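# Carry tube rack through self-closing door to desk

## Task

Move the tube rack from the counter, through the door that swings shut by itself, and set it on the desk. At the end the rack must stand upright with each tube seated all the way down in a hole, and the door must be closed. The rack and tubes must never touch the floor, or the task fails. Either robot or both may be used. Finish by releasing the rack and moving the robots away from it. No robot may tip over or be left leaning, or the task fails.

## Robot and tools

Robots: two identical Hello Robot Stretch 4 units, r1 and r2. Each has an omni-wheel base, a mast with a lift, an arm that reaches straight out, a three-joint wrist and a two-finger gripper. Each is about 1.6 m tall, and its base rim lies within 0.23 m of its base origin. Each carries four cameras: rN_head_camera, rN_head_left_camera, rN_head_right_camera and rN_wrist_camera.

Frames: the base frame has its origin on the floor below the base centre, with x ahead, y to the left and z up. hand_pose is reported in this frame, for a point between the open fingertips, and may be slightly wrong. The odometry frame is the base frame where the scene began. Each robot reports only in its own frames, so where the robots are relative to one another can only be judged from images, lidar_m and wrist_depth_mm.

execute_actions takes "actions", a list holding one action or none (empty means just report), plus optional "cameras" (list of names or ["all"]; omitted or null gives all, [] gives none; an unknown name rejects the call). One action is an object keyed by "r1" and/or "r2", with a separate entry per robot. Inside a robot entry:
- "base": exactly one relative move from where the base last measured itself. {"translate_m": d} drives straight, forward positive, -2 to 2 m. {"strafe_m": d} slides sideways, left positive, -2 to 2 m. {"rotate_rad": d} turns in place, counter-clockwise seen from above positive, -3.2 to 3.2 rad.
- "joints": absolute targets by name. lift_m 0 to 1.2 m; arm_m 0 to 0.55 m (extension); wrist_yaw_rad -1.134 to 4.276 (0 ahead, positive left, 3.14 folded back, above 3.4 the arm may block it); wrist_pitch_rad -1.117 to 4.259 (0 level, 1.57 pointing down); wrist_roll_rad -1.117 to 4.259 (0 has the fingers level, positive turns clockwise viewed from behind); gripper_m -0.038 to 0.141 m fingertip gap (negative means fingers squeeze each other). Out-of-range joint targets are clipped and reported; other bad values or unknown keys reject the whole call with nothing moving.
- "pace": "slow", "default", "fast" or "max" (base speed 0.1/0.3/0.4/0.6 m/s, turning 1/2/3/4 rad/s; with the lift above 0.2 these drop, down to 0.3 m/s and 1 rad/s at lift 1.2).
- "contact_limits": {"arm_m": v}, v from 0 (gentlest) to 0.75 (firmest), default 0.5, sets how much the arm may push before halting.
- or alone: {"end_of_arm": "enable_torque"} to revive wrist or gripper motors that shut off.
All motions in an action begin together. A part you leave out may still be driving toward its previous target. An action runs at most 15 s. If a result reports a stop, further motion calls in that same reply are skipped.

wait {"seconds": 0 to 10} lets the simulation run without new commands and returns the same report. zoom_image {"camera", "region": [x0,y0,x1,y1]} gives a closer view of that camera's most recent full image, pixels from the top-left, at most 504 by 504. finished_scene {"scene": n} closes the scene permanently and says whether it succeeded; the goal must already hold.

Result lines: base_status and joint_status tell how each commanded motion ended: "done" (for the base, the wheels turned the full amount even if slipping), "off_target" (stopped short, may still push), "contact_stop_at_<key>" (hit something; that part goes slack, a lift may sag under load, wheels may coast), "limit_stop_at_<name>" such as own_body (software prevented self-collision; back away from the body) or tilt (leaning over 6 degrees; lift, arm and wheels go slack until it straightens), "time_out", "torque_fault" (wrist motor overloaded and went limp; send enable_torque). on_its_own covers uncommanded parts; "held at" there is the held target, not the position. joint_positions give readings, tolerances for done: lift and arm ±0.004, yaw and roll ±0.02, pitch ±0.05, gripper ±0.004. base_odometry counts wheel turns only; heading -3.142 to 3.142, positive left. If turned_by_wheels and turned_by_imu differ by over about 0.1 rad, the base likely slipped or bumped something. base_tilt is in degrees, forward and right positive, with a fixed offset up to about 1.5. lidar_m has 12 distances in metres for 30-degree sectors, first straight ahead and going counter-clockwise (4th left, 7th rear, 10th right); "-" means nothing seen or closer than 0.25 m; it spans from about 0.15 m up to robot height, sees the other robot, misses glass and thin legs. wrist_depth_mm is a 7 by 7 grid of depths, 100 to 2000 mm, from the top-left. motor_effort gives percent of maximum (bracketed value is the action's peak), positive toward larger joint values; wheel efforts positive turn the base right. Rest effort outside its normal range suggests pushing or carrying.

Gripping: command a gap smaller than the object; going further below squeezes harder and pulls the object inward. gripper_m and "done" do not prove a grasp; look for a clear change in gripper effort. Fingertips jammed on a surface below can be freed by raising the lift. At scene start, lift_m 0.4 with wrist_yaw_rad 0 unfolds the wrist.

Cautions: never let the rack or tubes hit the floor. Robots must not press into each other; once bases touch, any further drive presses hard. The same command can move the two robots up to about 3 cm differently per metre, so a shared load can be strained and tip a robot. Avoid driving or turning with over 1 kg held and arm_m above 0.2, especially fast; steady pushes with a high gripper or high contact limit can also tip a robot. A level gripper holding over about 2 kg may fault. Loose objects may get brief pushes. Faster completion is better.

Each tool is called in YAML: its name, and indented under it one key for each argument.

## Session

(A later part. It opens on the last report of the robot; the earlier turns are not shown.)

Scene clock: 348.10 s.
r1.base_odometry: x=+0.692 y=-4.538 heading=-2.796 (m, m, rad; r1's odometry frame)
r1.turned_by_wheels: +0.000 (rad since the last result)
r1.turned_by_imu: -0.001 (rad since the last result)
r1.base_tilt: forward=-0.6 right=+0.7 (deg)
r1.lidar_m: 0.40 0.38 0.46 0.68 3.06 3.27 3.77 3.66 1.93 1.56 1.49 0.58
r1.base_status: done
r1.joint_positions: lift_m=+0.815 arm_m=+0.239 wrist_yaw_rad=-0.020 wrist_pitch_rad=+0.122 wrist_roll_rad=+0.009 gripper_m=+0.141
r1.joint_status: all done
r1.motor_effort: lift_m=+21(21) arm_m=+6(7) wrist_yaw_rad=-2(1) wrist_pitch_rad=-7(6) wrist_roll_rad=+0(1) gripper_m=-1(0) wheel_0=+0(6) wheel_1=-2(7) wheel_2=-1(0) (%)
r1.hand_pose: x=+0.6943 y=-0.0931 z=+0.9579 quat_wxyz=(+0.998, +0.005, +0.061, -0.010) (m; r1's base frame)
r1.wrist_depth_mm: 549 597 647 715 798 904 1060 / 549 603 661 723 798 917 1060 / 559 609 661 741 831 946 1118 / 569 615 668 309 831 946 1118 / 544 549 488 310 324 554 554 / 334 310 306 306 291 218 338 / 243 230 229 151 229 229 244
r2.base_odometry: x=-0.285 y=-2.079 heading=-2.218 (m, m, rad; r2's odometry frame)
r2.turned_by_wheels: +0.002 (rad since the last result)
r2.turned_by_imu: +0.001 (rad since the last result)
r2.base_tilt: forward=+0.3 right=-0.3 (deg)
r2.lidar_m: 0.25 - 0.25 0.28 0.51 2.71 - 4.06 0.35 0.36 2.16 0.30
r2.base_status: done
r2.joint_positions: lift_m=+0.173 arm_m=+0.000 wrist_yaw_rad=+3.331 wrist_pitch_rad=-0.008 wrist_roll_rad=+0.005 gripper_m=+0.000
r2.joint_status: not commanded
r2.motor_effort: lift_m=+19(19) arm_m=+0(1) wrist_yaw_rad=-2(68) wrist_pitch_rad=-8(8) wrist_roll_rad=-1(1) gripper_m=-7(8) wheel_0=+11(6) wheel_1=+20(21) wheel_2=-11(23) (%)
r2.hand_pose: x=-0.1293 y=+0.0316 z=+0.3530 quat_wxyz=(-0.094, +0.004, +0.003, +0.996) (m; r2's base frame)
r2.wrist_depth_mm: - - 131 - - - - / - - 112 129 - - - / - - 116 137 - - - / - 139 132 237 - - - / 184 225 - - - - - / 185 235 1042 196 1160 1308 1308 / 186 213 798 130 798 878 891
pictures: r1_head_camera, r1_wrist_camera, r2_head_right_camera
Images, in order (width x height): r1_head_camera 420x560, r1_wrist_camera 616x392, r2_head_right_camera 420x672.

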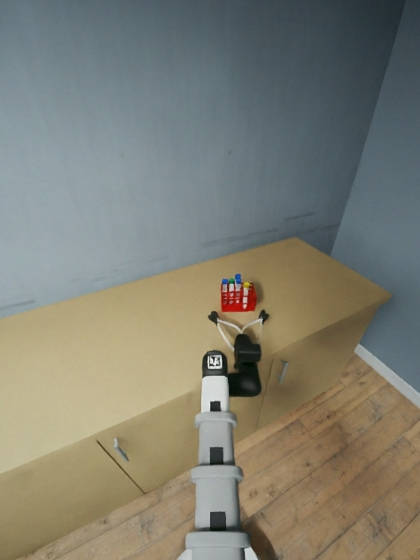

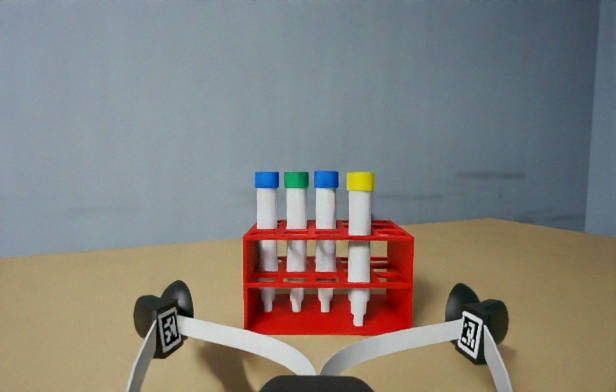

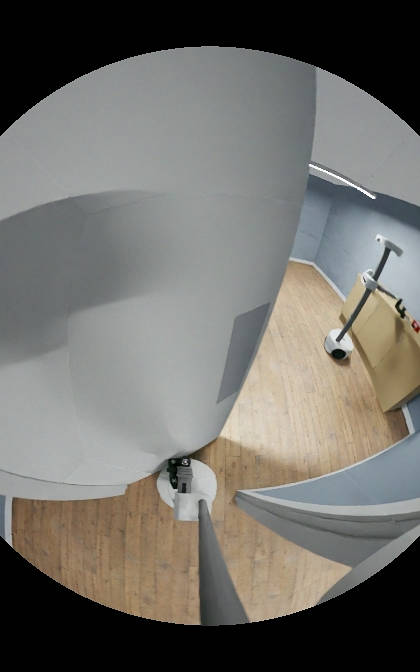

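execute_actions:
  actions:
    - {"r1": {"base": {"strafe_m": -0.006}, "joints": {"arm_m": 0.338, "lift_m": 0.811}, "pace": "slow", "contact_limits": {"arm_m": 0.2}}, "r2": {"base": {"translate_m": 0.3}, "pace": "default"}}
  cameras: ["r1_wrist_camera", "r1_head_camera"]

Scene clock: 372.17 s.
r1.base_odometry: x=+0.690 y=-4.533 heading=-2.796 (m, m, rad; r1's odometry frame)
r1.turned_by_wheels: +0.000 (rad since the last result)
r1.turned_by_imu: -0.001 (rad since the last result)
r1.base_tilt: forward=-0.5 right=+0.7 (deg)
r1.lidar_m: 0.41 0.41 0.45 0.65 3.11 3.31 3.75 3.67 1.97 1.51 1.50 0.55
r1.base_status: done
r1.joint_positions: lift_m=+0.811 arm_m=+0.337 wrist_yaw_rad=-0.020 wrist_pitch_rad=+0.122 wrist_roll_rad=+0.009 gripper_m=+0.141
r1.joint_status: all done
r1.motor_effort: lift_m=+17(19) arm_m=+7(6) wrist_yaw_rad=-3(2) wrist_pitch_rad=-6(6) wrist_roll_rad=+0(0) gripper_m=+2(2) wheel_0=+1(0) wheel_1=+0(3) wheel_2=+0(0) (%)
r1.contact_limits: arm_m 0.2
r1.hand_pose: x=+0.7923 y=-0.0931 z=+0.9542 quat_wxyz=(+0.998, +0.005, +0.061, -0.010) (m; r1's base frame)
r1.wrist_depth_mm: 477 521 574 627 699 788 904 / 484 521 574 640 707 809 917 / 484 525 574 640 715 809 946 / 488 530 569 217 741 842 976 / 488 521 241 218 201 535 535 / 325 304 223 222 201 207 327 / 235 223 218 151 201 212 236
r2.base_odometry: x=-0.465 y=-2.318 heading=-2.218 (m, m, rad; r2's odometry frame)
r2.turned_by_wheels: +0.000 (rad since the last result)
r2.turned_by_imu: -0.002 (rad since the last result)
r2.base_tilt: forward=+0.3 right=-0.2 (deg)
r2.lidar_m: 0.31 0.25 - 0.25 0.30 3.02 - 0.53 0.52 1.53 1.99 4.22
r2.base_status: done
r2.joint_positions: lift_m=+0.173 arm_m=+0.000 wrist_yaw_rad=+3.330 wrist_pitch_rad=-0.008 wrist_roll_rad=+0.005 gripper_m=+0.000
r2.joint_status: not commanded
r2.motor_effort: lift_m=+19(19) arm_m=+0(1) wrist_yaw_rad=-2(3) wrist_pitch_rad=-8(8) wrist_roll_rad=-2(0) gripper_m=-8(2) wheel_0=-1(12) wheel_1=+7(24) wheel_2=-3(21) (%)
r2.hand_pose: x=-0.1293 y=+0.0317 z=+0.3530 quat_wxyz=(-0.094, +0.004, +0.003, +0.996) (m; r2's base frame)
r2.wrist_depth_mm: - - 131 - - - - / - - 112 129 - - - / - - 116 138 - - - / - 139 132 237 - - - / 185 224 - - - - - / 185 235 1042 196 1182 1281 1281 / 186 213 798 130 809 878 904
pictures: r1_head_camera, r1_wrist_camera
Images, in order (width x height): r1_head_camera 420x560, r1_wrist_camera 616x392.

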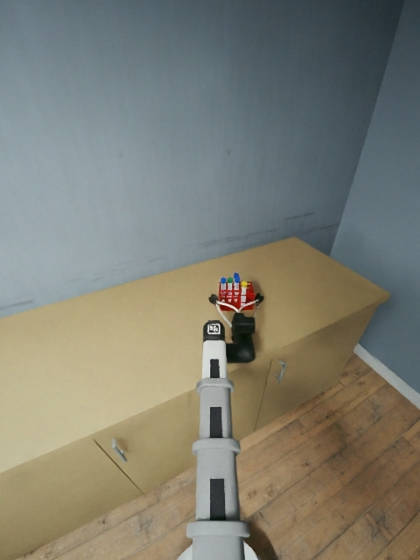

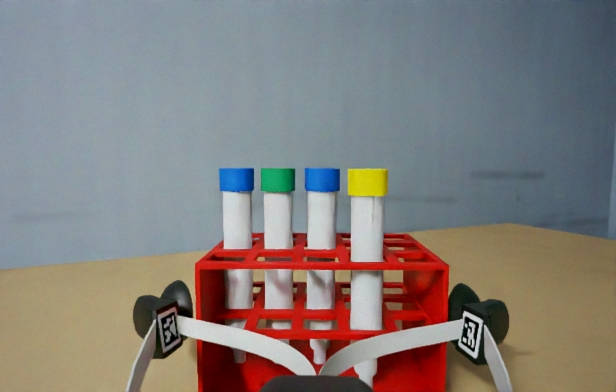

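execute_actions:
  actions:
    - {"r1": {"joints": {"gripper_m": 0.07}, "pace": "default"}, "r2": {"base": {"translate_m": 0.25}, "pace": "default"}}
  cameras: ["r1_wrist_camera", "r2_head_right_camera"]

Scene clock: 379.87 s.
r1.base_odometry: x=+0.690 y=-4.533 heading=-2.796 (m, m, rad; r1's odometry frame)
r1.turned_by_wheels: +0.000 (rad since the last result)
r1.turned_by_imu: -0.001 (rad since the last result)
r1.base_tilt: forward=-0.4 right=+0.6 (deg)
r1.lidar_m: 0.43 0.39 0.45 0.68 3.10 3.27 3.78 3.64 1.86 1.54 1.48 0.54
r1.base_status: not commanded
r1.joint_positions: lift_m=+0.811 arm_m=+0.337 wrist_yaw_rad=-0.020 wrist_pitch_rad=+0.123 wrist_roll_rad=+0.009 gripper_m=+0.070
r1.joint_status: all done
r1.motor_effort: lift_m=+17(17) arm_m=+6(6) wrist_yaw_rad=-3(3) wrist_pitch_rad=-9(9) wrist_roll_rad=+0(0) gripper_m=-24(24) wheel_0=+1(1) wheel_1=+0(0) wheel_2=+0(0) (%)
r1.hand_pose: x=+0.7923 y=-0.0931 z=+0.9539 quat_wxyz=(+0.998, +0.005, +0.062, -0.010) (m; r1's base frame)
r1.wrist_depth_mm: 477 517 564 634 707 798 904 / 480 525 574 634 715 809 931 / 484 530 585 634 723 820 946 / 492 535 559 206 732 842 946 / 488 521 210 207 196 525 525 / 322 324 207 210 196 300 325 / 233 181 176 212 175 176 235
r2.base_odometry: x=-0.616 y=-2.517 heading=-2.217 (m, m, rad; r2's odometry frame)
r2.turned_by_wheels: +0.000 (rad since the last result)
r2.turned_by_imu: -0.003 (rad since the last result)
r2.base_tilt: forward=+0.3 right=-0.2 (deg)
r2.lidar_m: 4.01 0.25 0.25 0.25 0.25 0.52 - 0.71 0.89 2.29 1.87 4.13
r2.base_status: done
r2.joint_positions: lift_m=+0.173 arm_m=+0.000 wrist_yaw_rad=+3.330 wrist_pitch_rad=-0.008 wrist_roll_rad=+0.005 gripper_m=+0.000
r2.joint_status: not commanded
r2.motor_effort: lift_m=+19(19) arm_m=+1(1) wrist_yaw_rad=-1(2) wrist_pitch_rad=-8(8) wrist_roll_rad=+1(1) gripper_m=-7(6) wheel_0=-2(3) wheel_1=+7(16) wheel_2=-1(13) (%)
r2.hand_pose: x=-0.1293 y=+0.0317 z=+0.3530 quat_wxyz=(-0.094, +0.004, +0.003, +0.996) (m; r2's base frame)
r2.wrist_depth_mm: - - 131 - - - - / - - 112 129 - - - / - - 116 138 - - - / - 139 132 238 - - - / 184 225 1983 - - - - / 185 234 831 196 1160 1281 1255 / 187 213 788 130 798 878 842
pictures: r1_wrist_camera, r2_head_right_camera
Images, in order (width x height): r1_wrist_camera 616x392, r2_head_right_camera 420x672.

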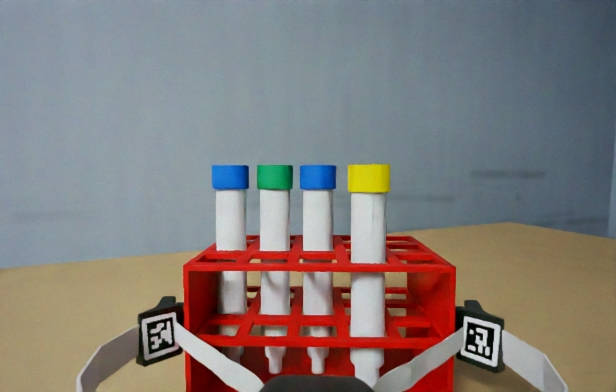

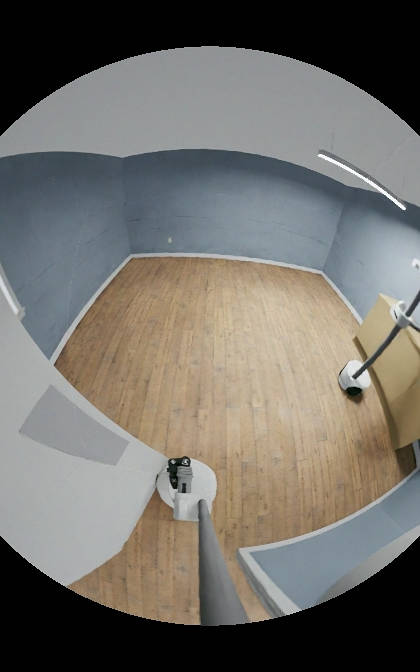

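execute_actions:
  actions:
    - {"r1": {"base": {"translate_m": -1.0}, "joints": {"arm_m": 0.0, "lift_m": 0.85}, "pace": "fast"}, "r2": {"base": {"strafe_m": 0.2}, "pace": "slow"}}
  cameras: ["r1_wrist_camera", "r2_head_right_camera"]

Scene clock: 464.13 s.
r1.base_odometry: x=+1.631 y=-4.194 heading=-2.796 (m, m, rad; r1's odometry frame)
r1.turned_by_wheels: +0.000 (rad since the last result)
r1.turned_by_imu: -0.004 (rad since the last result)
r1.base_tilt: forward=-0.6 right=+0.7 (deg)
r1.lidar_m: 0.44 1.30 2.07 2.72 2.65 2.80 2.83 2.78 1.59 1.55 1.94 0.45
r1.base_status: done
r1.joint_positions: lift_m=+0.850 arm_m=+0.001 wrist_yaw_rad=-0.020 wrist_pitch_rad=+0.124 wrist_roll_rad=+0.009 gripper_m=+0.071
r1.joint_status: all done
r1.motor_effort: lift_m=+22(23) arm_m=-6(7) wrist_yaw_rad=-1(3) wrist_pitch_rad=-11(12) wrist_roll_rad=+0(0) gripper_m=-24(24) wheel_0=-1(8) wheel_1=+1(6) wheel_2=+1(11) (%)
r1.hand_pose: x=+0.4564 y=-0.0932 z=+0.9924 quat_wxyz=(+0.998, +0.005, +0.062, -0.010) (m; r1's base frame)
r1.wrist_depth_mm: 1464 1576 1756 1983 - - 1708 / 1499 1618 1756 - - - 1708 / 1464 1618 1756 - - - 1661 / 1464 1618 1205 207 1464 - 1661 / 991 1060 209 207 196 1983 1708 / 991 1078 206 210 196 1921 1708 / 991 181 177 212 175 176 1708
r2.base_odometry: x=-0.457 y=-2.638 heading=-2.217 (m, m, rad; r2's odometry frame)
r2.turned_by_wheels: +0.000 (rad since the last result)
r2.turned_by_imu: -0.002 (rad since the last result)
r2.base_tilt: forward=+0.2 right=-0.3 (deg)
r2.lidar_m: 4.02 0.27 0.25 - 0.25 0.32 - 0.83 0.86 2.49 1.64 1.58
r2.base_status: done
r2.joint_positions: lift_m=+0.173 arm_m=+0.000 wrist_yaw_rad=+3.330 wrist_pitch_rad=-0.008 wrist_roll_rad=+0.005 gripper_m=+0.000
r2.joint_status: not commanded
r2.motor_effort: lift_m=+19(19) arm_m=+1(0) wrist_yaw_rad=-2(2) wrist_pitch_rad=-8(8) wrist_roll_rad=+0(0) gripper_m=-8(8) wheel_0=-6(15) wheel_1=+3(8) wheel_2=+0(1) (%)
r2.hand_pose: x=-0.1293 y=+0.0317 z=+0.3530 quat_wxyz=(-0.094, +0.004, +0.003, +0.996) (m; r2's base frame)
r2.wrist_depth_mm: - - 131 - - 621 315 / - - 112 129 - 621 319 / - - 116 138 - 615 320 / - 139 132 238 - 615 317 / 184 225 - - - 591 310 / 185 235 1042 196 1182 564 301 / 186 213 798 130 798 469 293
pictures: r1_wrist_camera, r2_head_right_camera
Images, in order (width x height): r1_wrist_camera 616x392, r2_head_right_camera 420x672.

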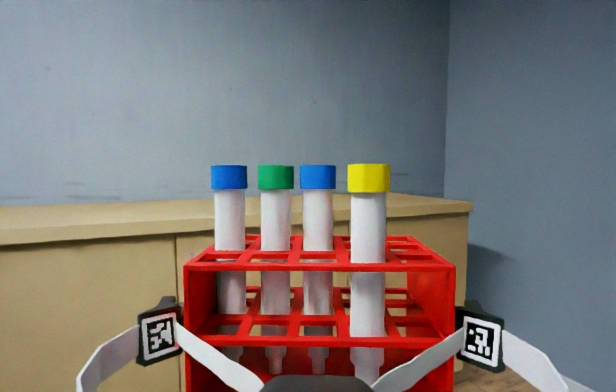

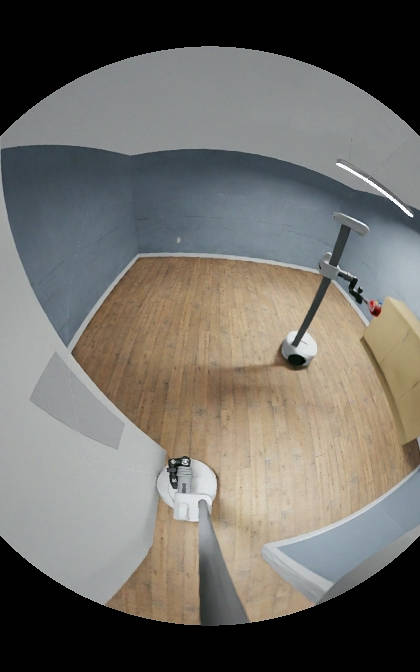

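execute_actions:
  actions:
    - {"r1": {"base": {"rotate_rad": -1.617}, "joints": {"lift_m": 0.48}, "pace": "default"}, "r2": {"base": {"translate_m": 0.25}, "pace": "default"}}
  cameras: ["r1_head_camera", "r2_head_right_camera"]

Scene clock: 475.07 s.
r1.base_odometry: x=+1.631 y=-4.194 heading=+1.870 (m, m, rad; r1's odometry frame)
r1.turned_by_wheels: -1.617 (rad since the last result)
r1.turned_by_imu: -1.600 (rad since the last result)
r1.base_tilt: forward=-0.5 right=+0.7 (deg)
r1.lidar_m: 0.41 1.94 1.87 1.36 1.33 2.05 2.73 2.62 2.78 2.86 2.73 1.39
r1.base_status: done
r1.joint_positions: lift_m=+0.480 arm_m=+0.001 wrist_yaw_rad=-0.020 wrist_pitch_rad=+0.124 wrist_roll_rad=+0.009 gripper_m=+0.071
r1.joint_status: all done
r1.motor_effort: lift_m=+17(21) arm_m=-6(6) wrist_yaw_rad=-1(1) wrist_pitch_rad=-10(11) wrist_roll_rad=+0(0) gripper_m=-25(27) wheel_0=+1(3) wheel_1=-1(5) wheel_2=-1(7) (%)
r1.hand_pose: x=+0.4564 y=-0.0932 z=+0.6228 quat_wxyz=(+0.998, +0.005, +0.062, -0.010) (m; r1's base frame)
r1.wrist_depth_mm: 1430 1576 - - 1756 1464 - / 1499 1618 - - 1756 1537 - / 1537 1618 - - 1708 1499 - / 1499 1661 1756 208 1308 1537 - / 1499 1661 210 207 196 1397 - / 1537 1661 207 210 196 1430 1808 / 1308 182 176 212 175 176 1336
r2.base_odometry: x=-0.607 y=-2.837 heading=-2.217 (m, m, rad; r2's odometry frame)
r2.turned_by_wheels: +0.000 (rad since the last result)
r2.turned_by_imu: -0.002 (rad since the last result)
r2.base_tilt: forward=+0.3 right=-0.2 (deg)
r2.lidar_m: 3.75 2.29 1.65 1.58 0.25 0.32 - 1.02 1.24 2.49 1.11 1.44
r2.base_status: done
r2.joint_positions: lift_m=+0.173 arm_m=+0.000 wrist_yaw_rad=+3.330 wrist_pitch_rad=-0.008 wrist_roll_rad=+0.005 gripper_m=+0.000
r2.joint_status: not commanded
r2.motor_effort: lift_m=+19(19) arm_m=+1(0) wrist_yaw_rad=-2(2) wrist_pitch_rad=-8(8) wrist_roll_rad=+0(1) gripper_m=-6(6) wheel_0=-4(7) wheel_1=+5(13) wheel_2=+0(9) (%)
r2.hand_pose: x=-0.1293 y=+0.0317 z=+0.3530 quat_wxyz=(-0.094, +0.004, +0.003, +0.996) (m; r2's base frame)
r2.wrist_depth_mm: - - 131 - - 554 297 / - - 112 129 - 559 300 / - - 116 138 - 554 303 / - 139 131 237 - 554 300 / 184 225 - - - 530 294 / 185 234 1042 196 1182 508 286 / 186 213 798 130 798 433 279
pictures: r1_head_camera, r2_head_right_camera
Images, in order (width x height): r1_head_camera 420x560, r2_head_right_camera 420x672.

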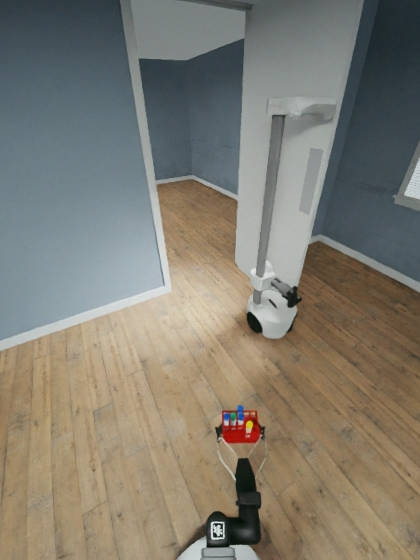

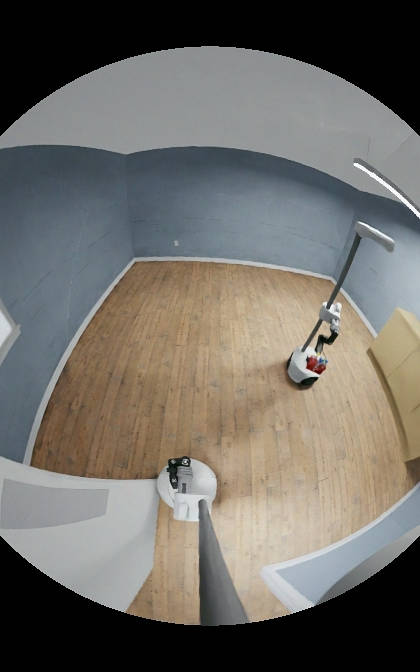

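execute_actions:
  actions: []

Scene clock: 498.60 s.
r1.base_odometry: x=+1.631 y=-4.194 heading=+1.870 (m, m, rad; r1's odometry frame)
r1.turned_by_wheels: +0.000 (rad since the last result)
r1.turned_by_imu: -0.001 (rad since the last result)
r1.base_tilt: forward=-0.5 right=+0.6 (deg)
r1.lidar_m: 0.41 1.94 1.80 1.37 1.30 2.04 2.74 2.63 2.76 2.87 2.77 1.40
r1.base_status: done
r1.joint_positions: lift_m=+0.480 arm_m=+0.001 wrist_yaw_rad=-0.020 wrist_pitch_rad=+0.124 wrist_roll_rad=+0.009 gripper_m=+0.071
r1.joint_status: all done
r1.motor_effort: lift_m=+18(21) arm_m=-6(6) wrist_yaw_rad=-2(1) wrist_pitch_rad=-11(11) wrist_roll_rad=+0(0) gripper_m=-25(27) wheel_0=+1(3) wheel_1=-1(5) wheel_2=+0(7) (%)
r1.hand_pose: x=+0.4564 y=-0.0932 z=+0.6228 quat_wxyz=(+0.998, +0.005, +0.062, -0.010) (m; r1's base frame)
r1.wrist_depth_mm: 1464 1576 - - 1756 1499 - / 1464 1618 - - 1756 1499 - / 1499 1661 - - 1708 1499 - / 1499 1708 1708 206 1336 1537 - / 1499 1661 208 206 196 1430 - / 1537 1661 207 211 196 1397 1808 / 1336 181 177 212 175 176 1366
r2.base_odometry: x=-0.607 y=-2.837 heading=-2.217 (m, m, rad; r2's odometry frame)
r2.turned_by_wheels: +0.000 (rad since the last result)
r2.turned_by_imu: -0.001 (rad since the last result)
r2.base_tilt: forward=+0.2 right=-0.2 (deg)
r2.lidar_m: 3.76 2.29 1.64 1.59 0.25 0.32 - 1.02 1.25 2.48 1.10 1.44
r2.base_status: done
r2.joint_positions: lift_m=+0.173 arm_m=+0.000 wrist_yaw_rad=+3.330 wrist_pitch_rad=-0.008 wrist_roll_rad=+0.005 gripper_m=+0.000
r2.joint_status: not commanded
r2.motor_effort: lift_m=+19(19) arm_m=+0(0) wrist_yaw_rad=-1(2) wrist_pitch_rad=-8(8) wrist_roll_rad=+0(1) gripper_m=-6(6) wheel_0=-4(7) wheel_1=+5(13) wheel_2=+0(9) (%)
r2.hand_pose: x=-0.1293 y=+0.0317 z=+0.3530 quat_wxyz=(-0.094, +0.004, +0.003, +0.996) (m; r2's base frame)
r2.wrist_depth_mm: - - 131 - - 549 298 / - - 112 129 - 559 303 / - - 116 138 - 559 301 / - 139 132 238 - 549 300 / 184 225 - - - 530 294 / 185 234 1042 196 1182 512 286 / 187 213 798 130 798 430 278
pictures: r1_head_camera, r1_head_left_camera, r1_head_right_camera, r1_wrist_camera, r2_head_camera, r2_head_left_camera, r2_head_right_camera, r2_wrist_camera
Images, in order (width x height): r1_head_camera 420x560, r1_head_left_camera 420x672, r1_head_right_camera 420x672, r1_wrist_camera 616x392, r2_head_camera 420x560, r2_head_left_camera 420x672, r2_head_right_camera 420x672, r2_wrist_camera 616x392.

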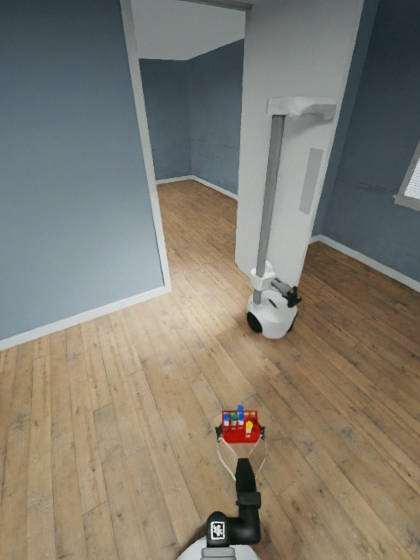

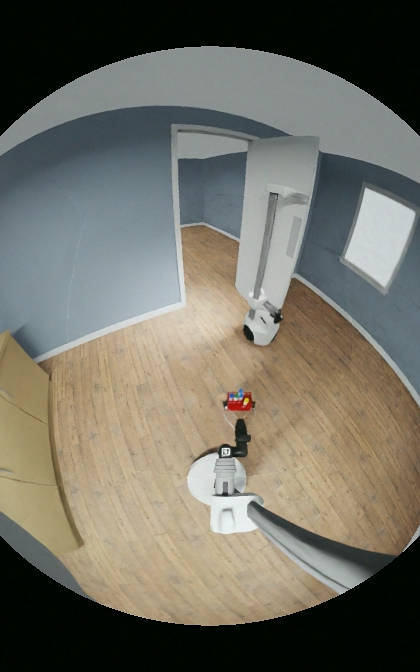

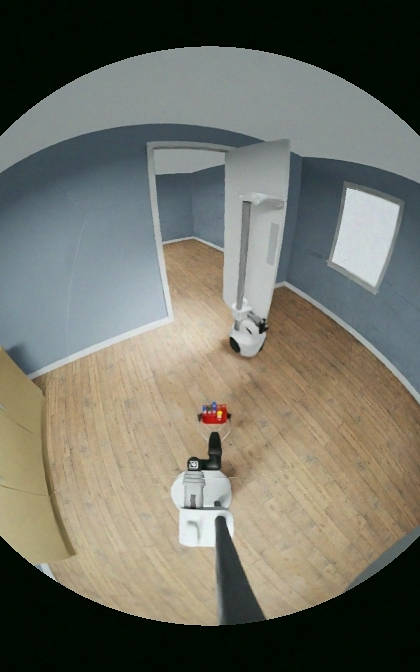

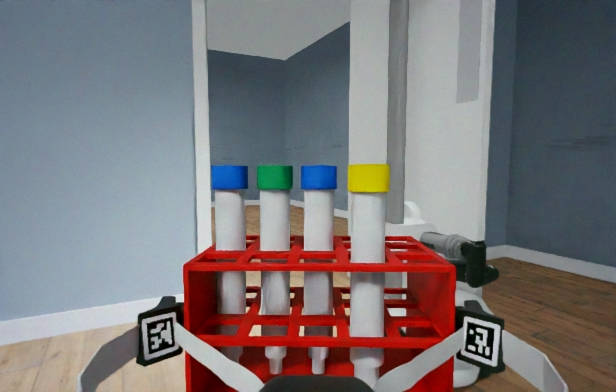

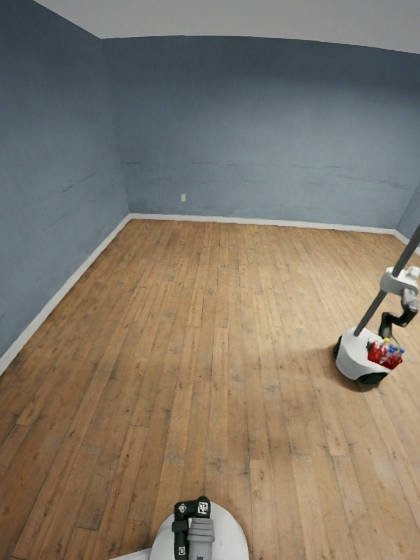

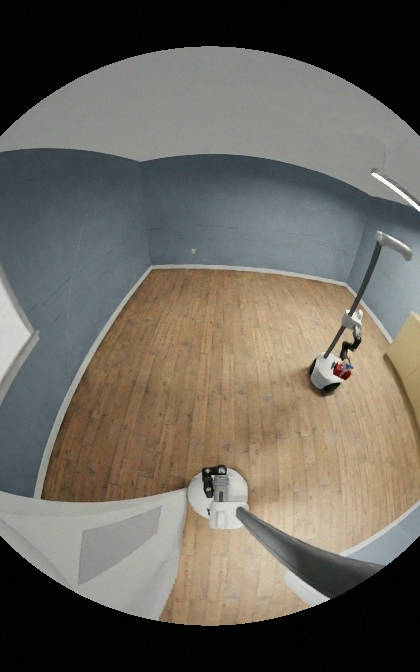

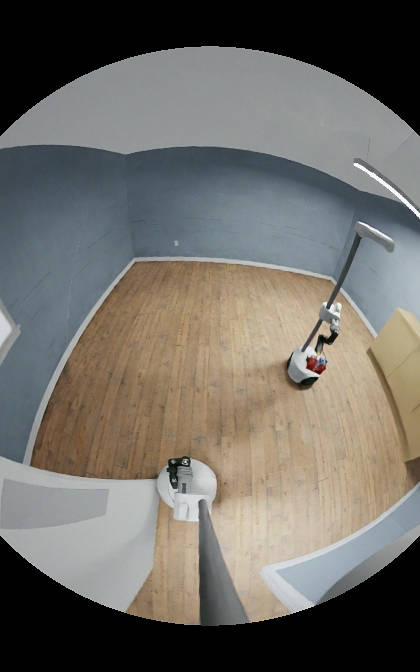

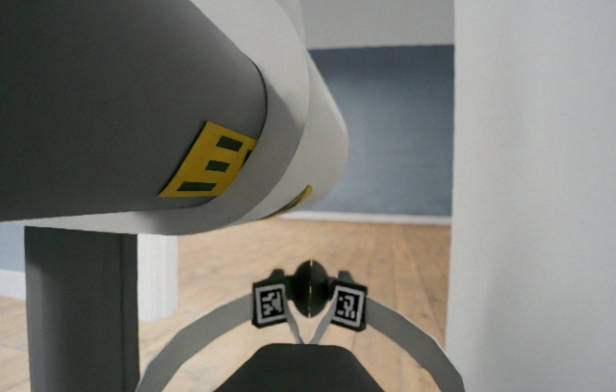

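execute_actions:
  actions:
    - {"r1": {"base": {"translate_m": 0.62}, "joints": {"lift_m": 0.27}, "pace": "max"}}
  cameras: ["r1_head_camera", "r1_wrist_camera", "r2_head_right_camera"]

Scene clock: 525.97 s.
r1.base_odometry: x=+1.448 y=-3.602 heading=+1.870 (m, m, rad; r1's odometry frame)
r1.turned_by_wheels: +0.000 (rad since the last result)
r1.turned_by_imu: +0.001 (rad since the last result)
r1.base_tilt: forward=-0.4 right=+0.7 (deg)
r1.lidar_m: 0.42 1.39 1.49 1.67 1.60 1.71 3.31 3.17 3.34 2.58 2.45 0.45
r1.base_status: done
r1.joint_positions: lift_m=+0.270 arm_m=+0.001 wrist_yaw_rad=-0.020 wrist_pitch_rad=+0.124 wrist_roll_rad=+0.009 gripper_m=+0.071
r1.joint_status: all done
r1.motor_effort: lift_m=+19(18) arm_m=-6(6) wrist_yaw_rad=-2(2) wrist_pitch_rad=-11(12) wrist_roll_rad=+0(1) gripper_m=-24(25) wheel_0=+0(7) wheel_1=+0(8) wheel_2=+0(12) (%)
r1.hand_pose: x=+0.4564 y=-0.0932 z=+0.4127 quat_wxyz=(+0.998, +0.005, +0.062, -0.010) (m; r1's base frame)
r1.wrist_depth_mm: 1025 1098 - - 1397 917 831 / 1042 1098 - - 1397 931 831 / 1042 1118 - - 1397 741 842 / 1042 1138 - 207 715 661 634 / 1042 1160 209 207 197 778 831 / 1060 1138 207 210 196 676 741 / 931 182 176 213 175 176 539
r2.base_odometry: x=-0.607 y=-2.837 heading=-2.217 (m, m, rad; r2's odometry frame)
r2.turned_by_wheels: +0.000 (rad since the last result)
r2.turned_by_imu: -0.001 (rad since the last result)
r2.base_tilt: forward=+0.3 right=-0.2 (deg)
r2.lidar_m: 3.76 2.27 1.65 1.58 0.25 0.30 - 1.01 1.24 0.59 0.56 3.91
r2.base_status: not commanded
r2.joint_positions: lift_m=+0.173 arm_m=+0.000 wrist_yaw_rad=+3.330 wrist_pitch_rad=-0.008 wrist_roll_rad=+0.005 gripper_m=+0.000
r2.joint_status: not commanded
r2.motor_effort: lift_m=+19(19) arm_m=+0(0) wrist_yaw_rad=-2(2) wrist_pitch_rad=-7(8) wrist_roll_rad=-1(2) gripper_m=-8(6) wheel_0=-4(4) wheel_1=+5(5) wheel_2=+0(0) (%)
r2.hand_pose: x=-0.1293 y=+0.0317 z=+0.3530 quat_wxyz=(-0.094, +0.004, +0.003, +0.996) (m; r2's base frame)
r2.wrist_depth_mm: - - 131 - - 554 298 / - - 112 129 - 559 301 / - - 116 138 - 559 303 / - 139 132 238 - 549 300 / 185 225 - - - 535 294 / 185 235 1060 196 1160 512 286 / 186 213 798 130 798 433 279
pictures: r1_head_camera, r1_wrist_camera, r2_head_right_camera
Images, in order (width x height): r1_head_camera 420x560, r1_wrist_camera 616x392, r2_head_right_camera 420x672.

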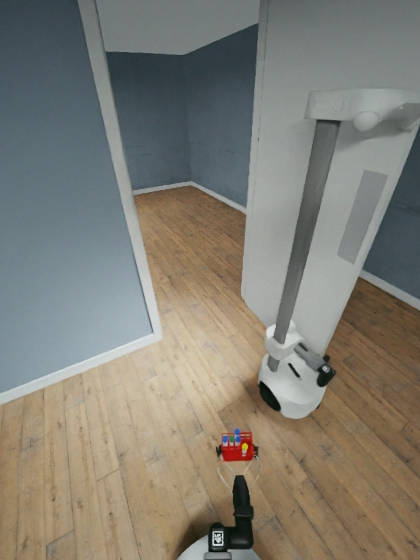

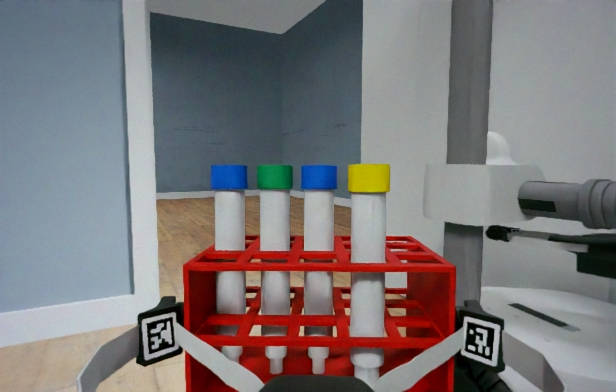

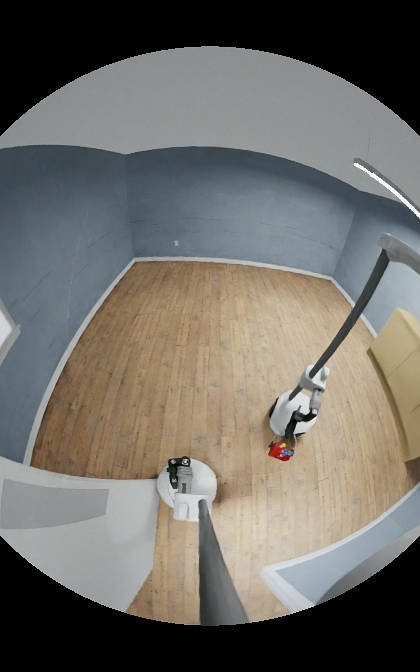

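zoom_image:
  camera: "r1_head_camera"
  region: [120, 260, 360, 480]

Region (120, 260, 360, 480) of r1_head_camera's 420x560 image, scaled by 2.100, with more detail than that image has; it fills the top 462 rows of this view, and the rest is white.

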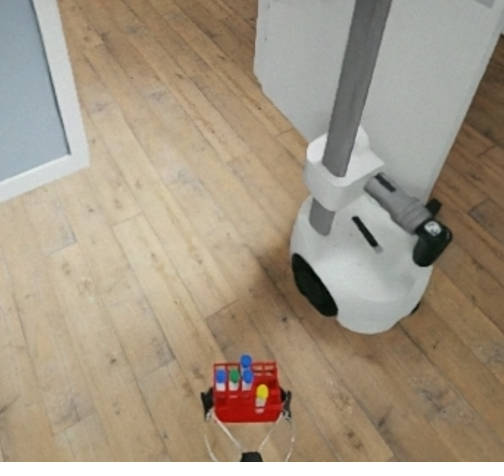

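execute_actions:
  actions:
    - {"r1": {"base": {"rotate_rad": 0.056}, "joints": {"lift_m": 0.22}, "pace": "max"}}
  cameras: ["r1_head_camera"]

zoom_image:
  camera: "r1_head_camera"
  region: [120, 260, 360, 480]

Scene clock: 573.90 s.
r1.base_odometry: x=+1.448 y=-3.602 heading=+1.926 (m, m, rad; r1's odometry frame)
r1.turned_by_wheels: +0.056 (rad since the last result)
r1.turned_by_imu: +0.055 (rad since the last result)
r1.base_tilt: forward=-0.5 right=+0.6 (deg)
r1.lidar_m: 0.43 1.39 1.49 1.63 1.61 1.74 3.27 3.18 3.30 2.55 2.46 0.42
r1.base_status: done
r1.joint_positions: lift_m=+0.220 arm_m=+0.001 wrist_yaw_rad=-0.020 wrist_pitch_rad=+0.124 wrist_roll_rad=+0.009 gripper_m=+0.071
r1.joint_status: all done
r1.motor_effort: lift_m=+19(17) arm_m=-6(6) wrist_yaw_rad=-2(3) wrist_pitch_rad=-12(12) wrist_roll_rad=+0(1) gripper_m=-25(24) wheel_0=+1(5) wheel_1=-1(3) wheel_2=+1(4) (%)
r1.hand_pose: x=+0.4564 y=-0.0930 z=+0.3626 quat_wxyz=(+0.998, +0.005, +0.062, -0.010) (m; r1's base frame)
r1.wrist_depth_mm: 1008 1098 - - 1537 1118 866 / 1042 1118 - - 1537 676 866 / 1042 1118 - - 1576 654 683 / 1042 1138 1229 207 1308 676 654 / 1042 1160 208 206 196 788 866 / 1060 1118 207 208 196 574 603 / 831 181 176 211 175 176 492
r2.base_odometry: x=-0.607 y=-2.837 heading=-2.217 (m, m, rad; r2's odometry frame)
r2.turned_by_wheels: +0.000 (rad since the last result)
r2.turned_by_imu: -0.001 (rad since the last result)
r2.base_tilt: forward=+0.2 right=-0.2 (deg)
r2.lidar_m: 3.75 2.27 1.64 1.58 0.25 0.31 - 1.00 1.24 0.60 0.56 3.88
r2.base_status: not commanded
r2.joint_positions: lift_m=+0.173 arm_m=+0.000 wrist_yaw_rad=+3.330 wrist_pitch_rad=-0.008 wrist_roll_rad=+0.005 gripper_m=+0.000
r2.joint_status: not commanded
r2.motor_effort: lift_m=+19(19) arm_m=+0(1) wrist_yaw_rad=-2(1) wrist_pitch_rad=-8(8) wrist_roll_rad=-1(0) gripper_m=-8(5) wheel_0=-4(4) wheel_1=+5(5) wheel_2=+0(0) (%)
r2.hand_pose: x=-0.1293 y=+0.0317 z=+0.3530 quat_wxyz=(-0.094, +0.004, +0.003, +0.996) (m; r2's base frame)
r2.wrist_depth_mm: - - 131 - - 559 298 / - - 112 129 - 554 303 / - - 116 138 - 564 303 / - 139 132 237 - 549 298 / 184 224 - - - 535 294 / 185 234 1042 196 1182 512 287 / 187 213 798 130 798 433 278
pictures: r1_head_camera
Images, in order (width x height): r1_head_camera 420x560.

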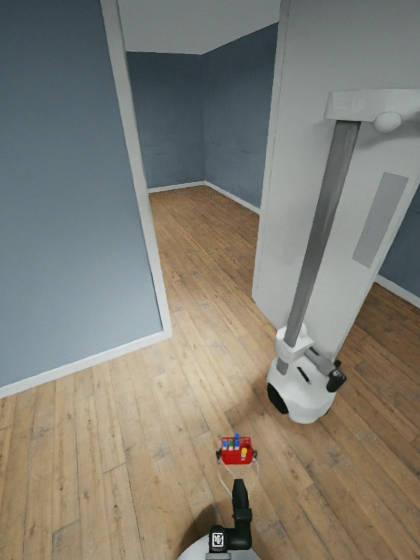

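Region (120, 260, 360, 480) of r1_head_camera's 420x560 image, scaled by 2.100, with more detail than that image has; it fills the top 462 rows of this view, and the rest is white.

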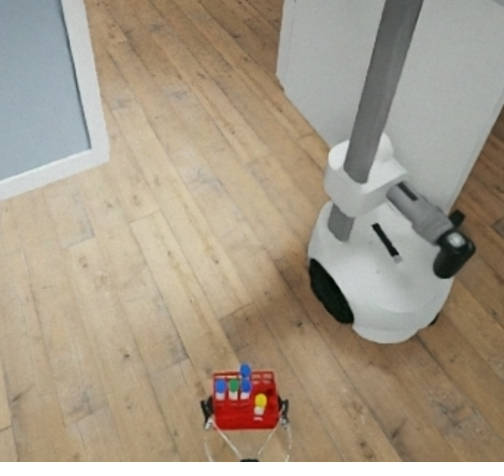

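execute_actions:
  actions:
    - {"r1": {"base": {"translate_m": 2.0}, "pace": "max"}}
  cameras: ["r1_head_camera", "r1_head_left_camera", "r1_head_right_camera", "r1_wrist_camera", "r2_head_right_camera"]

Scene clock: 601.23 s.
r1.base_odometry: x=+0.753 y=-1.727 heading=+1.926 (m, m, rad; r1's odometry frame)
r1.turned_by_wheels: +0.000 (rad since the last result)
r1.turned_by_imu: +0.005 (rad since the last result)
r1.base_tilt: forward=-0.5 right=+0.6 (deg)
r1.lidar_m: 0.43 3.73 3.99 2.38 0.83 0.59 - 0.72 0.40 0.36 1.53 0.43
r1.base_status: done
r1.joint_positions: lift_m=+0.220 arm_m=+0.001 wrist_yaw_rad=-0.020 wrist_pitch_rad=+0.124 wrist_roll_rad=+0.009 gripper_m=+0.071
r1.joint_status: not commanded
r1.motor_effort: lift_m=+19(19) arm_m=-5(6) wrist_yaw_rad=-2(2) wrist_pitch_rad=-10(11) wrist_roll_rad=+0(0) gripper_m=-25(23) wheel_0=+0(7) wheel_1=+0(8) wheel_2=+0(14) (%)
r1.hand_pose: x=+0.4564 y=-0.0930 z=+0.3627 quat_wxyz=(+0.998, +0.005, +0.062, -0.010) (m; r1's base frame)
r1.wrist_depth_mm: - - - - - 1756 1397 / - - - - - 1808 1430 / - - - - - 1863 1397 / - - - 207 - 1808 1430 / 1863 1921 209 207 196 1661 1430 / 1160 1182 207 210 196 1078 1160 / 842 181 176 212 174 176 831
r2.base_odometry: x=-0.607 y=-2.837 heading=-2.217 (m, m, rad; r2's odometry frame)
r2.turned_by_wheels: +0.000 (rad since the last result)
r2.turned_by_imu: -0.001 (rad since the last result)
r2.base_tilt: forward=+0.3 right=-0.2 (deg)
r2.lidar_m: 3.76 2.25 1.62 1.58 0.25 0.30 1.01 1.03 1.24 2.47 2.62 3.89
r2.base_status: not commanded
r2.joint_positions: lift_m=+0.173 arm_m=+0.000 wrist_yaw_rad=+3.330 wrist_pitch_rad=-0.008 wrist_roll_rad=+0.005 gripper_m=+0.000
r2.joint_status: not commanded
r2.motor_effort: lift_m=+19(19) arm_m=+0(1) wrist_yaw_rad=-2(2) wrist_pitch_rad=-7(9) wrist_roll_rad=+0(0) gripper_m=-5(7) wheel_0=-4(4) wheel_1=+5(5) wheel_2=+0(0) (%)
r2.hand_pose: x=-0.1293 y=+0.0317 z=+0.3530 quat_wxyz=(-0.094, +0.004, +0.003, +0.996) (m; r2's base frame)
r2.wrist_depth_mm: - - 131 - - 554 298 / - - 112 129 - 559 300 / - - 116 138 - 559 301 / - 139 132 239 - 549 300 / 184 225 - 1430 1430 535 294 / 185 234 1042 196 1138 512 286 / 187 213 798 130 798 433 277
pictures: r1_head_camera, r1_head_left_camera, r1_head_right_camera, r1_wrist_camera, r2_head_right_camera
Images, in order (width x height): r1_head_camera 420x560, r1_head_left_camera 420x672, r1_head_right_camera 420x672, r1_wrist_camera 616x392, r2_head_right_camera 420x672.

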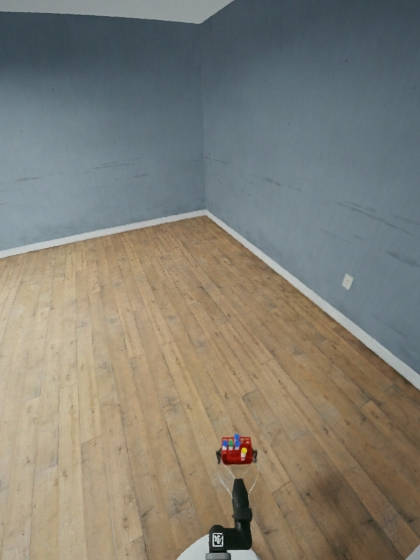

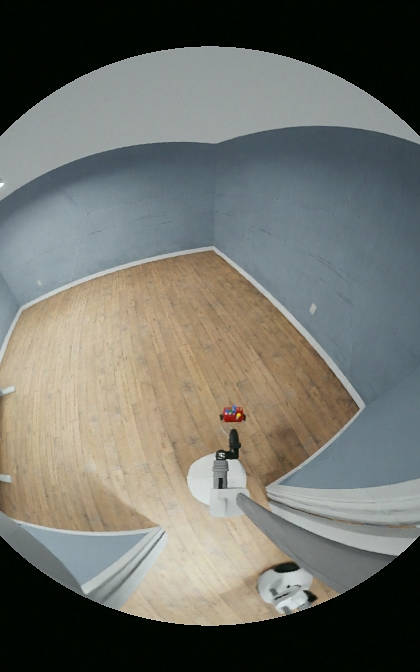

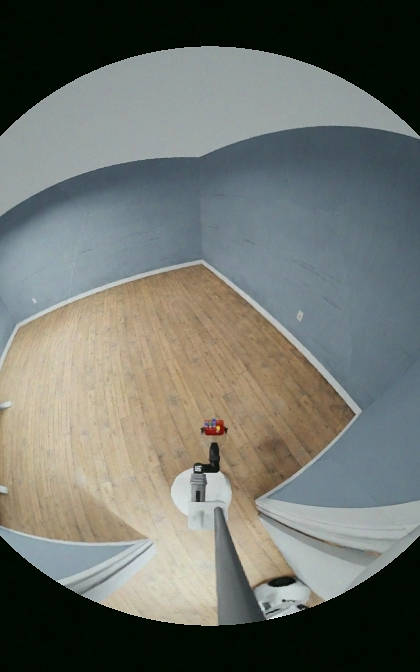

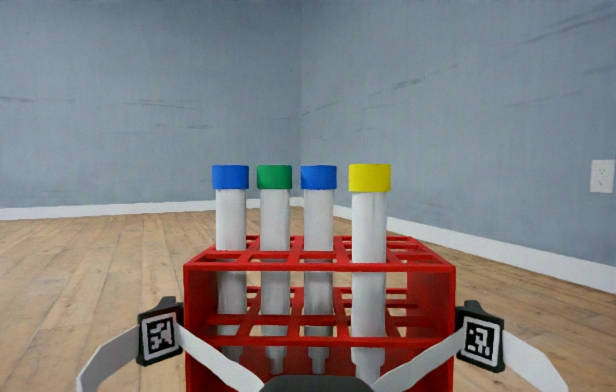

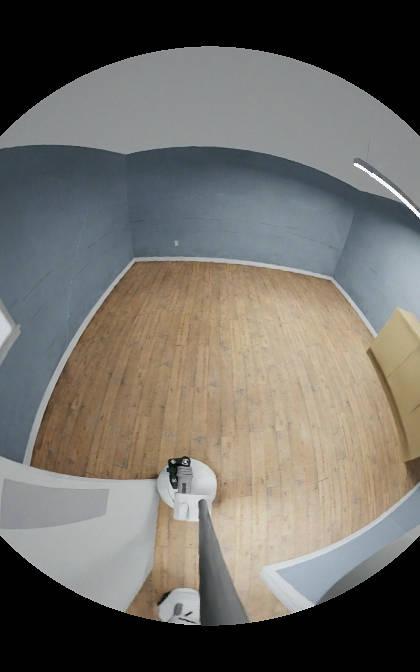

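execute_actions:
  actions:
    - {"r1": {"base": {"rotate_rad": 1.70}, "joints": {"lift_m": 0.40}, "pace": "fast"}}
  cameras: ["r1_head_camera", "r1_head_left_camera", "r1_wrist_camera"]

Scene clock: 666.17 s.
r1.base_odometry: x=+0.753 y=-1.727 heading=-2.657 (m, m, rad; r1's odometry frame)
r1.turned_by_wheels: +1.700 (rad since the last result)
r1.turned_by_imu: +1.680 (rad since the last result)
r1.base_tilt: forward=-0.4 right=+0.8 (deg)
r1.lidar_m: 0.43 0.61 0.60 1.03 0.55 0.39 0.50 1.63 1.85 3.06 3.73 2.74
r1.base_status: done
r1.joint_positions: lift_m=+0.400 arm_m=+0.001 wrist_yaw_rad=-0.020 wrist_pitch_rad=+0.124 wrist_roll_rad=+0.009 gripper_m=+0.071
r1.joint_status: all done
r1.motor_effort: lift_m=+22(24) arm_m=-6(6) wrist_yaw_rad=-3(3) wrist_pitch_rad=-10(10) wrist_roll_rad=+0(1) gripper_m=-26(29) wheel_0=+1(8) wheel_1=+0(8) wheel_2=+2(8) (%)
r1.hand_pose: x=+0.4564 y=-0.0930 z=+0.5424 quat_wxyz=(+0.998, +0.005, +0.062, -0.010) (m; r1's base frame)
r1.wrist_depth_mm: 1118 - - - - - - / 1098 - - - - - - / 1118 - - - - - - / 1060 - - 206 - - - / 1078 - 210 206 196 - - / 1060 1537 207 209 196 1499 1618 / 1025 181 176 212 174 176 1182
r2.base_odometry: x=-0.607 y=-2.837 heading=-2.217 (m, m, rad; r2's odometry frame)
r2.turned_by_wheels: +0.000 (rad since the last result)
r2.turned_by_imu: -0.001 (rad since the last result)
r2.base_tilt: forward=+0.2 right=-0.2 (deg)
r2.lidar_m: 3.76 2.29 1.64 1.57 0.25 0.31 1.02 1.03 1.25 2.48 2.63 3.88
r2.base_status: not commanded
r2.joint_positions: lift_m=+0.173 arm_m=+0.000 wrist_yaw_rad=+3.330 wrist_pitch_rad=-0.008 wrist_roll_rad=+0.005 gripper_m=+0.000
r2.joint_status: not commanded
r2.motor_effort: lift_m=+19(19) arm_m=+0(0) wrist_yaw_rad=-2(2) wrist_pitch_rad=-8(8) wrist_roll_rad=-1(1) gripper_m=-6(8) wheel_0=-4(4) wheel_1=+5(5) wheel_2=+0(0) (%)
r2.hand_pose: x=-0.1293 y=+0.0317 z=+0.3530 quat_wxyz=(-0.094, +0.004, +0.003, +0.996) (m; r2's base frame)
r2.wrist_depth_mm: - - 131 - - 559 298 / - - 112 129 - 559 301 / - - 116 138 - 559 303 / - 139 132 238 - 544 298 / 184 224 - 1430 1430 535 296 / 185 235 1042 196 1160 512 287 / 186 213 809 130 798 430 278
pictures: r1_head_camera, r1_head_left_camera, r1_wrist_camera
Images, in order (width x height): r1_head_camera 420x560, r1_head_left_camera 420x672, r1_wrist_camera 616x392.

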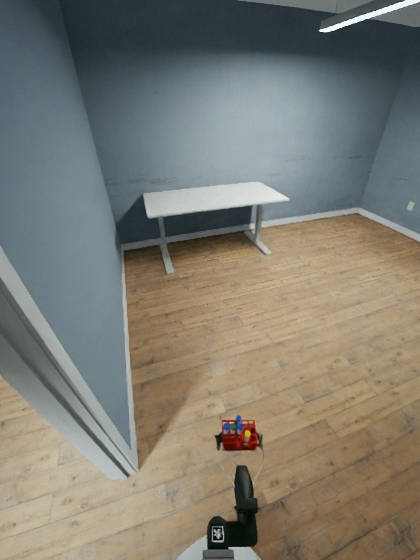

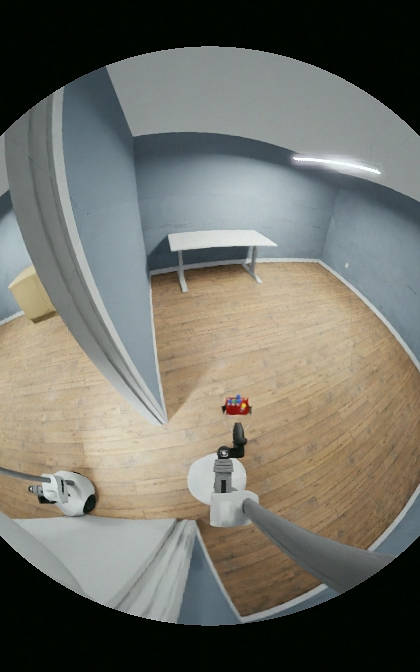

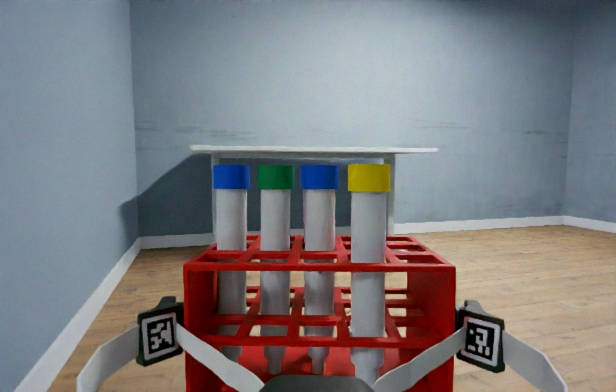

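zoom_image:
  camera: "r1_wrist_camera"
  region: [170, 110, 470, 260]

zoom_image:
  camera: "r1_head_camera"
  region: [110, 160, 320, 290]

Region (170, 110, 470, 260) of r1_wrist_camera's 616x392 image, scaled by 1.680.

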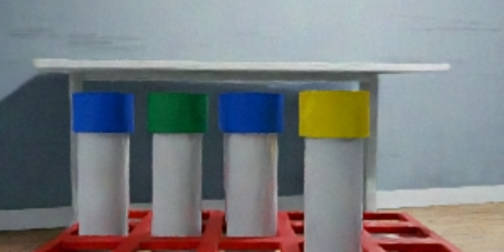

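Region (110, 160, 320, 290) of r1_head_camera's 420x560 image, scaled by 2.400, with more detail than that image has; it fills the top 312 rows of this view, and the rest is white.

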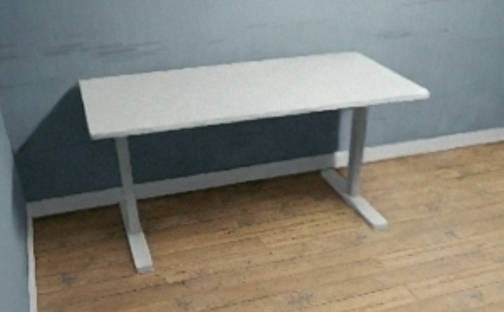

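execute_actions:
  actions:
    - {"r1": {"base": {"translate_m": 1.82}, "joints": {"lift_m": 0.665, "arm_m": 0.45}, "pace": "max"}, "r2": {"base": {"translate_m": 0.5}, "pace": "default"}}
  cameras: ["r1_head_camera", "r1_wrist_camera", "r2_head_left_camera"]

Scene clock: 733.63 s.
r1.base_odometry: x=-0.858 y=-2.574 heading=-2.657 (m, m, rad; r1's odometry frame)
r1.turned_by_wheels: +0.000 (rad since the last result)
r1.turned_by_imu: +0.004 (rad since the last result)
r1.base_tilt: forward=-0.6 right=+0.6 (deg)
r1.lidar_m: 0.55 0.56 0.65 0.80 0.79 0.93 2.12 3.36 3.79 3.19 1.18 0.69
r1.base_status: done
r1.joint_positions: lift_m=+0.665 arm_m=+0.449 wrist_yaw_rad=-0.020 wrist_pitch_rad=+0.124 wrist_roll_rad=+0.009 gripper_m=+0.071
r1.joint_status: all done
r1.motor_effort: lift_m=+20(24) arm_m=+6(6) wrist_yaw_rad=-3(0) wrist_pitch_rad=-10(12) wrist_roll_rad=+1(0) gripper_m=-28(26) wheel_0=+0(7) wheel_1=-1(7) wheel_2=-1(13) (%)
r1.hand_pose: x=+0.9044 y=-0.0931 z=+0.8075 quat_wxyz=(+0.998, +0.005, +0.062, -0.010) (m; r1's base frame)
r1.wrist_depth_mm: 627 661 707 759 809 866 946 / 640 676 715 768 831 904 960 / 654 683 732 778 820 904 960 / 654 691 723 206 854 917 976 / 647 691 208 206 196 715 723 / 436 436 206 209 196 407 436 / 314 182 177 212 175 176 317
r2.base_odometry: x=-0.909 y=-3.236 heading=-2.217 (m, m, rad; r2's odometry frame)
r2.turned_by_wheels: +0.000 (rad since the last result)
r2.turned_by_imu: -0.005 (rad since the last result)
r2.base_tilt: forward=+0.3 right=-0.2 (deg)
r2.lidar_m: 3.27 2.28 1.67 1.58 1.67 1.37 0.95 0.86 1.96 2.52 2.63 3.36
r2.base_status: done
r2.joint_positions: lift_m=+0.173 arm_m=+0.000 wrist_yaw_rad=+3.330 wrist_pitch_rad=-0.008 wrist_roll_rad=+0.005 gripper_m=+0.000
r2.joint_status: not commanded
r2.motor_effort: lift_m=+19(19) arm_m=+0(1) wrist_yaw_rad=-2(2) wrist_pitch_rad=-8(8) wrist_roll_rad=+0(0) gripper_m=-8(7) wheel_0=-1(10) wheel_1=+1(7) wheel_2=+1(9) (%)
r2.hand_pose: x=-0.1293 y=+0.0317 z=+0.3530 quat_wxyz=(-0.094, +0.004, +0.003, +0.996) (m; r2's base frame)
r2.wrist_depth_mm: - - 131 1138 1281 1336 1336 / - - 112 129 1336 1366 1308 / - - 116 138 1308 1366 1281 / - 139 132 237 1308 1366 1308 / 184 224 1060 1160 1308 1366 1308 / 185 234 1025 196 1160 1308 1308 / 187 213 798 130 809 878 891
pictures: r1_head_camera, r1_wrist_camera, r2_head_left_camera
Images, in order (width x height): r1_head_camera 420x560, r1_wrist_camera 616x392, r2_head_left_camera 420x672.

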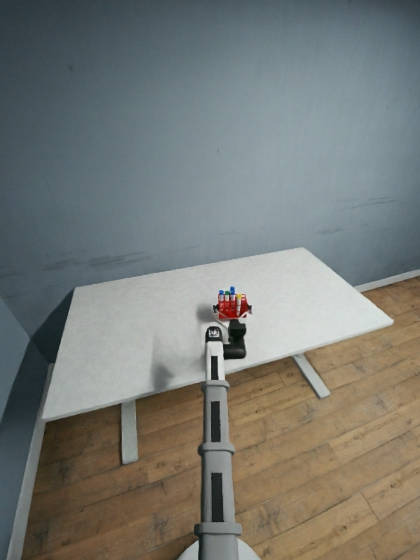

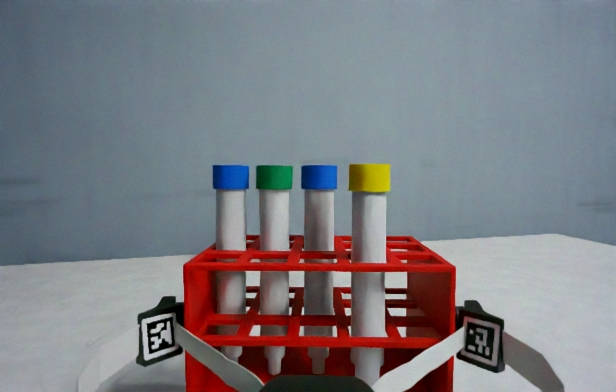

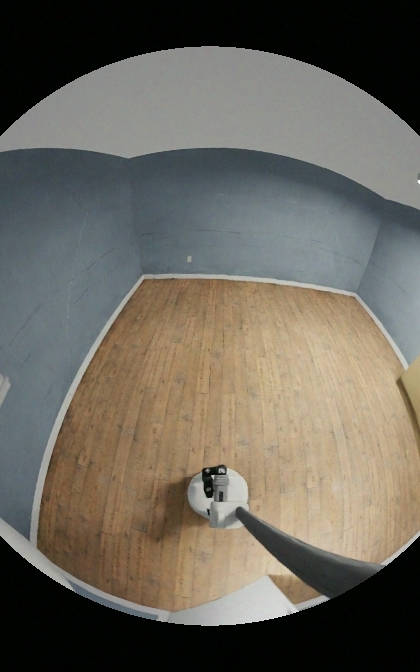

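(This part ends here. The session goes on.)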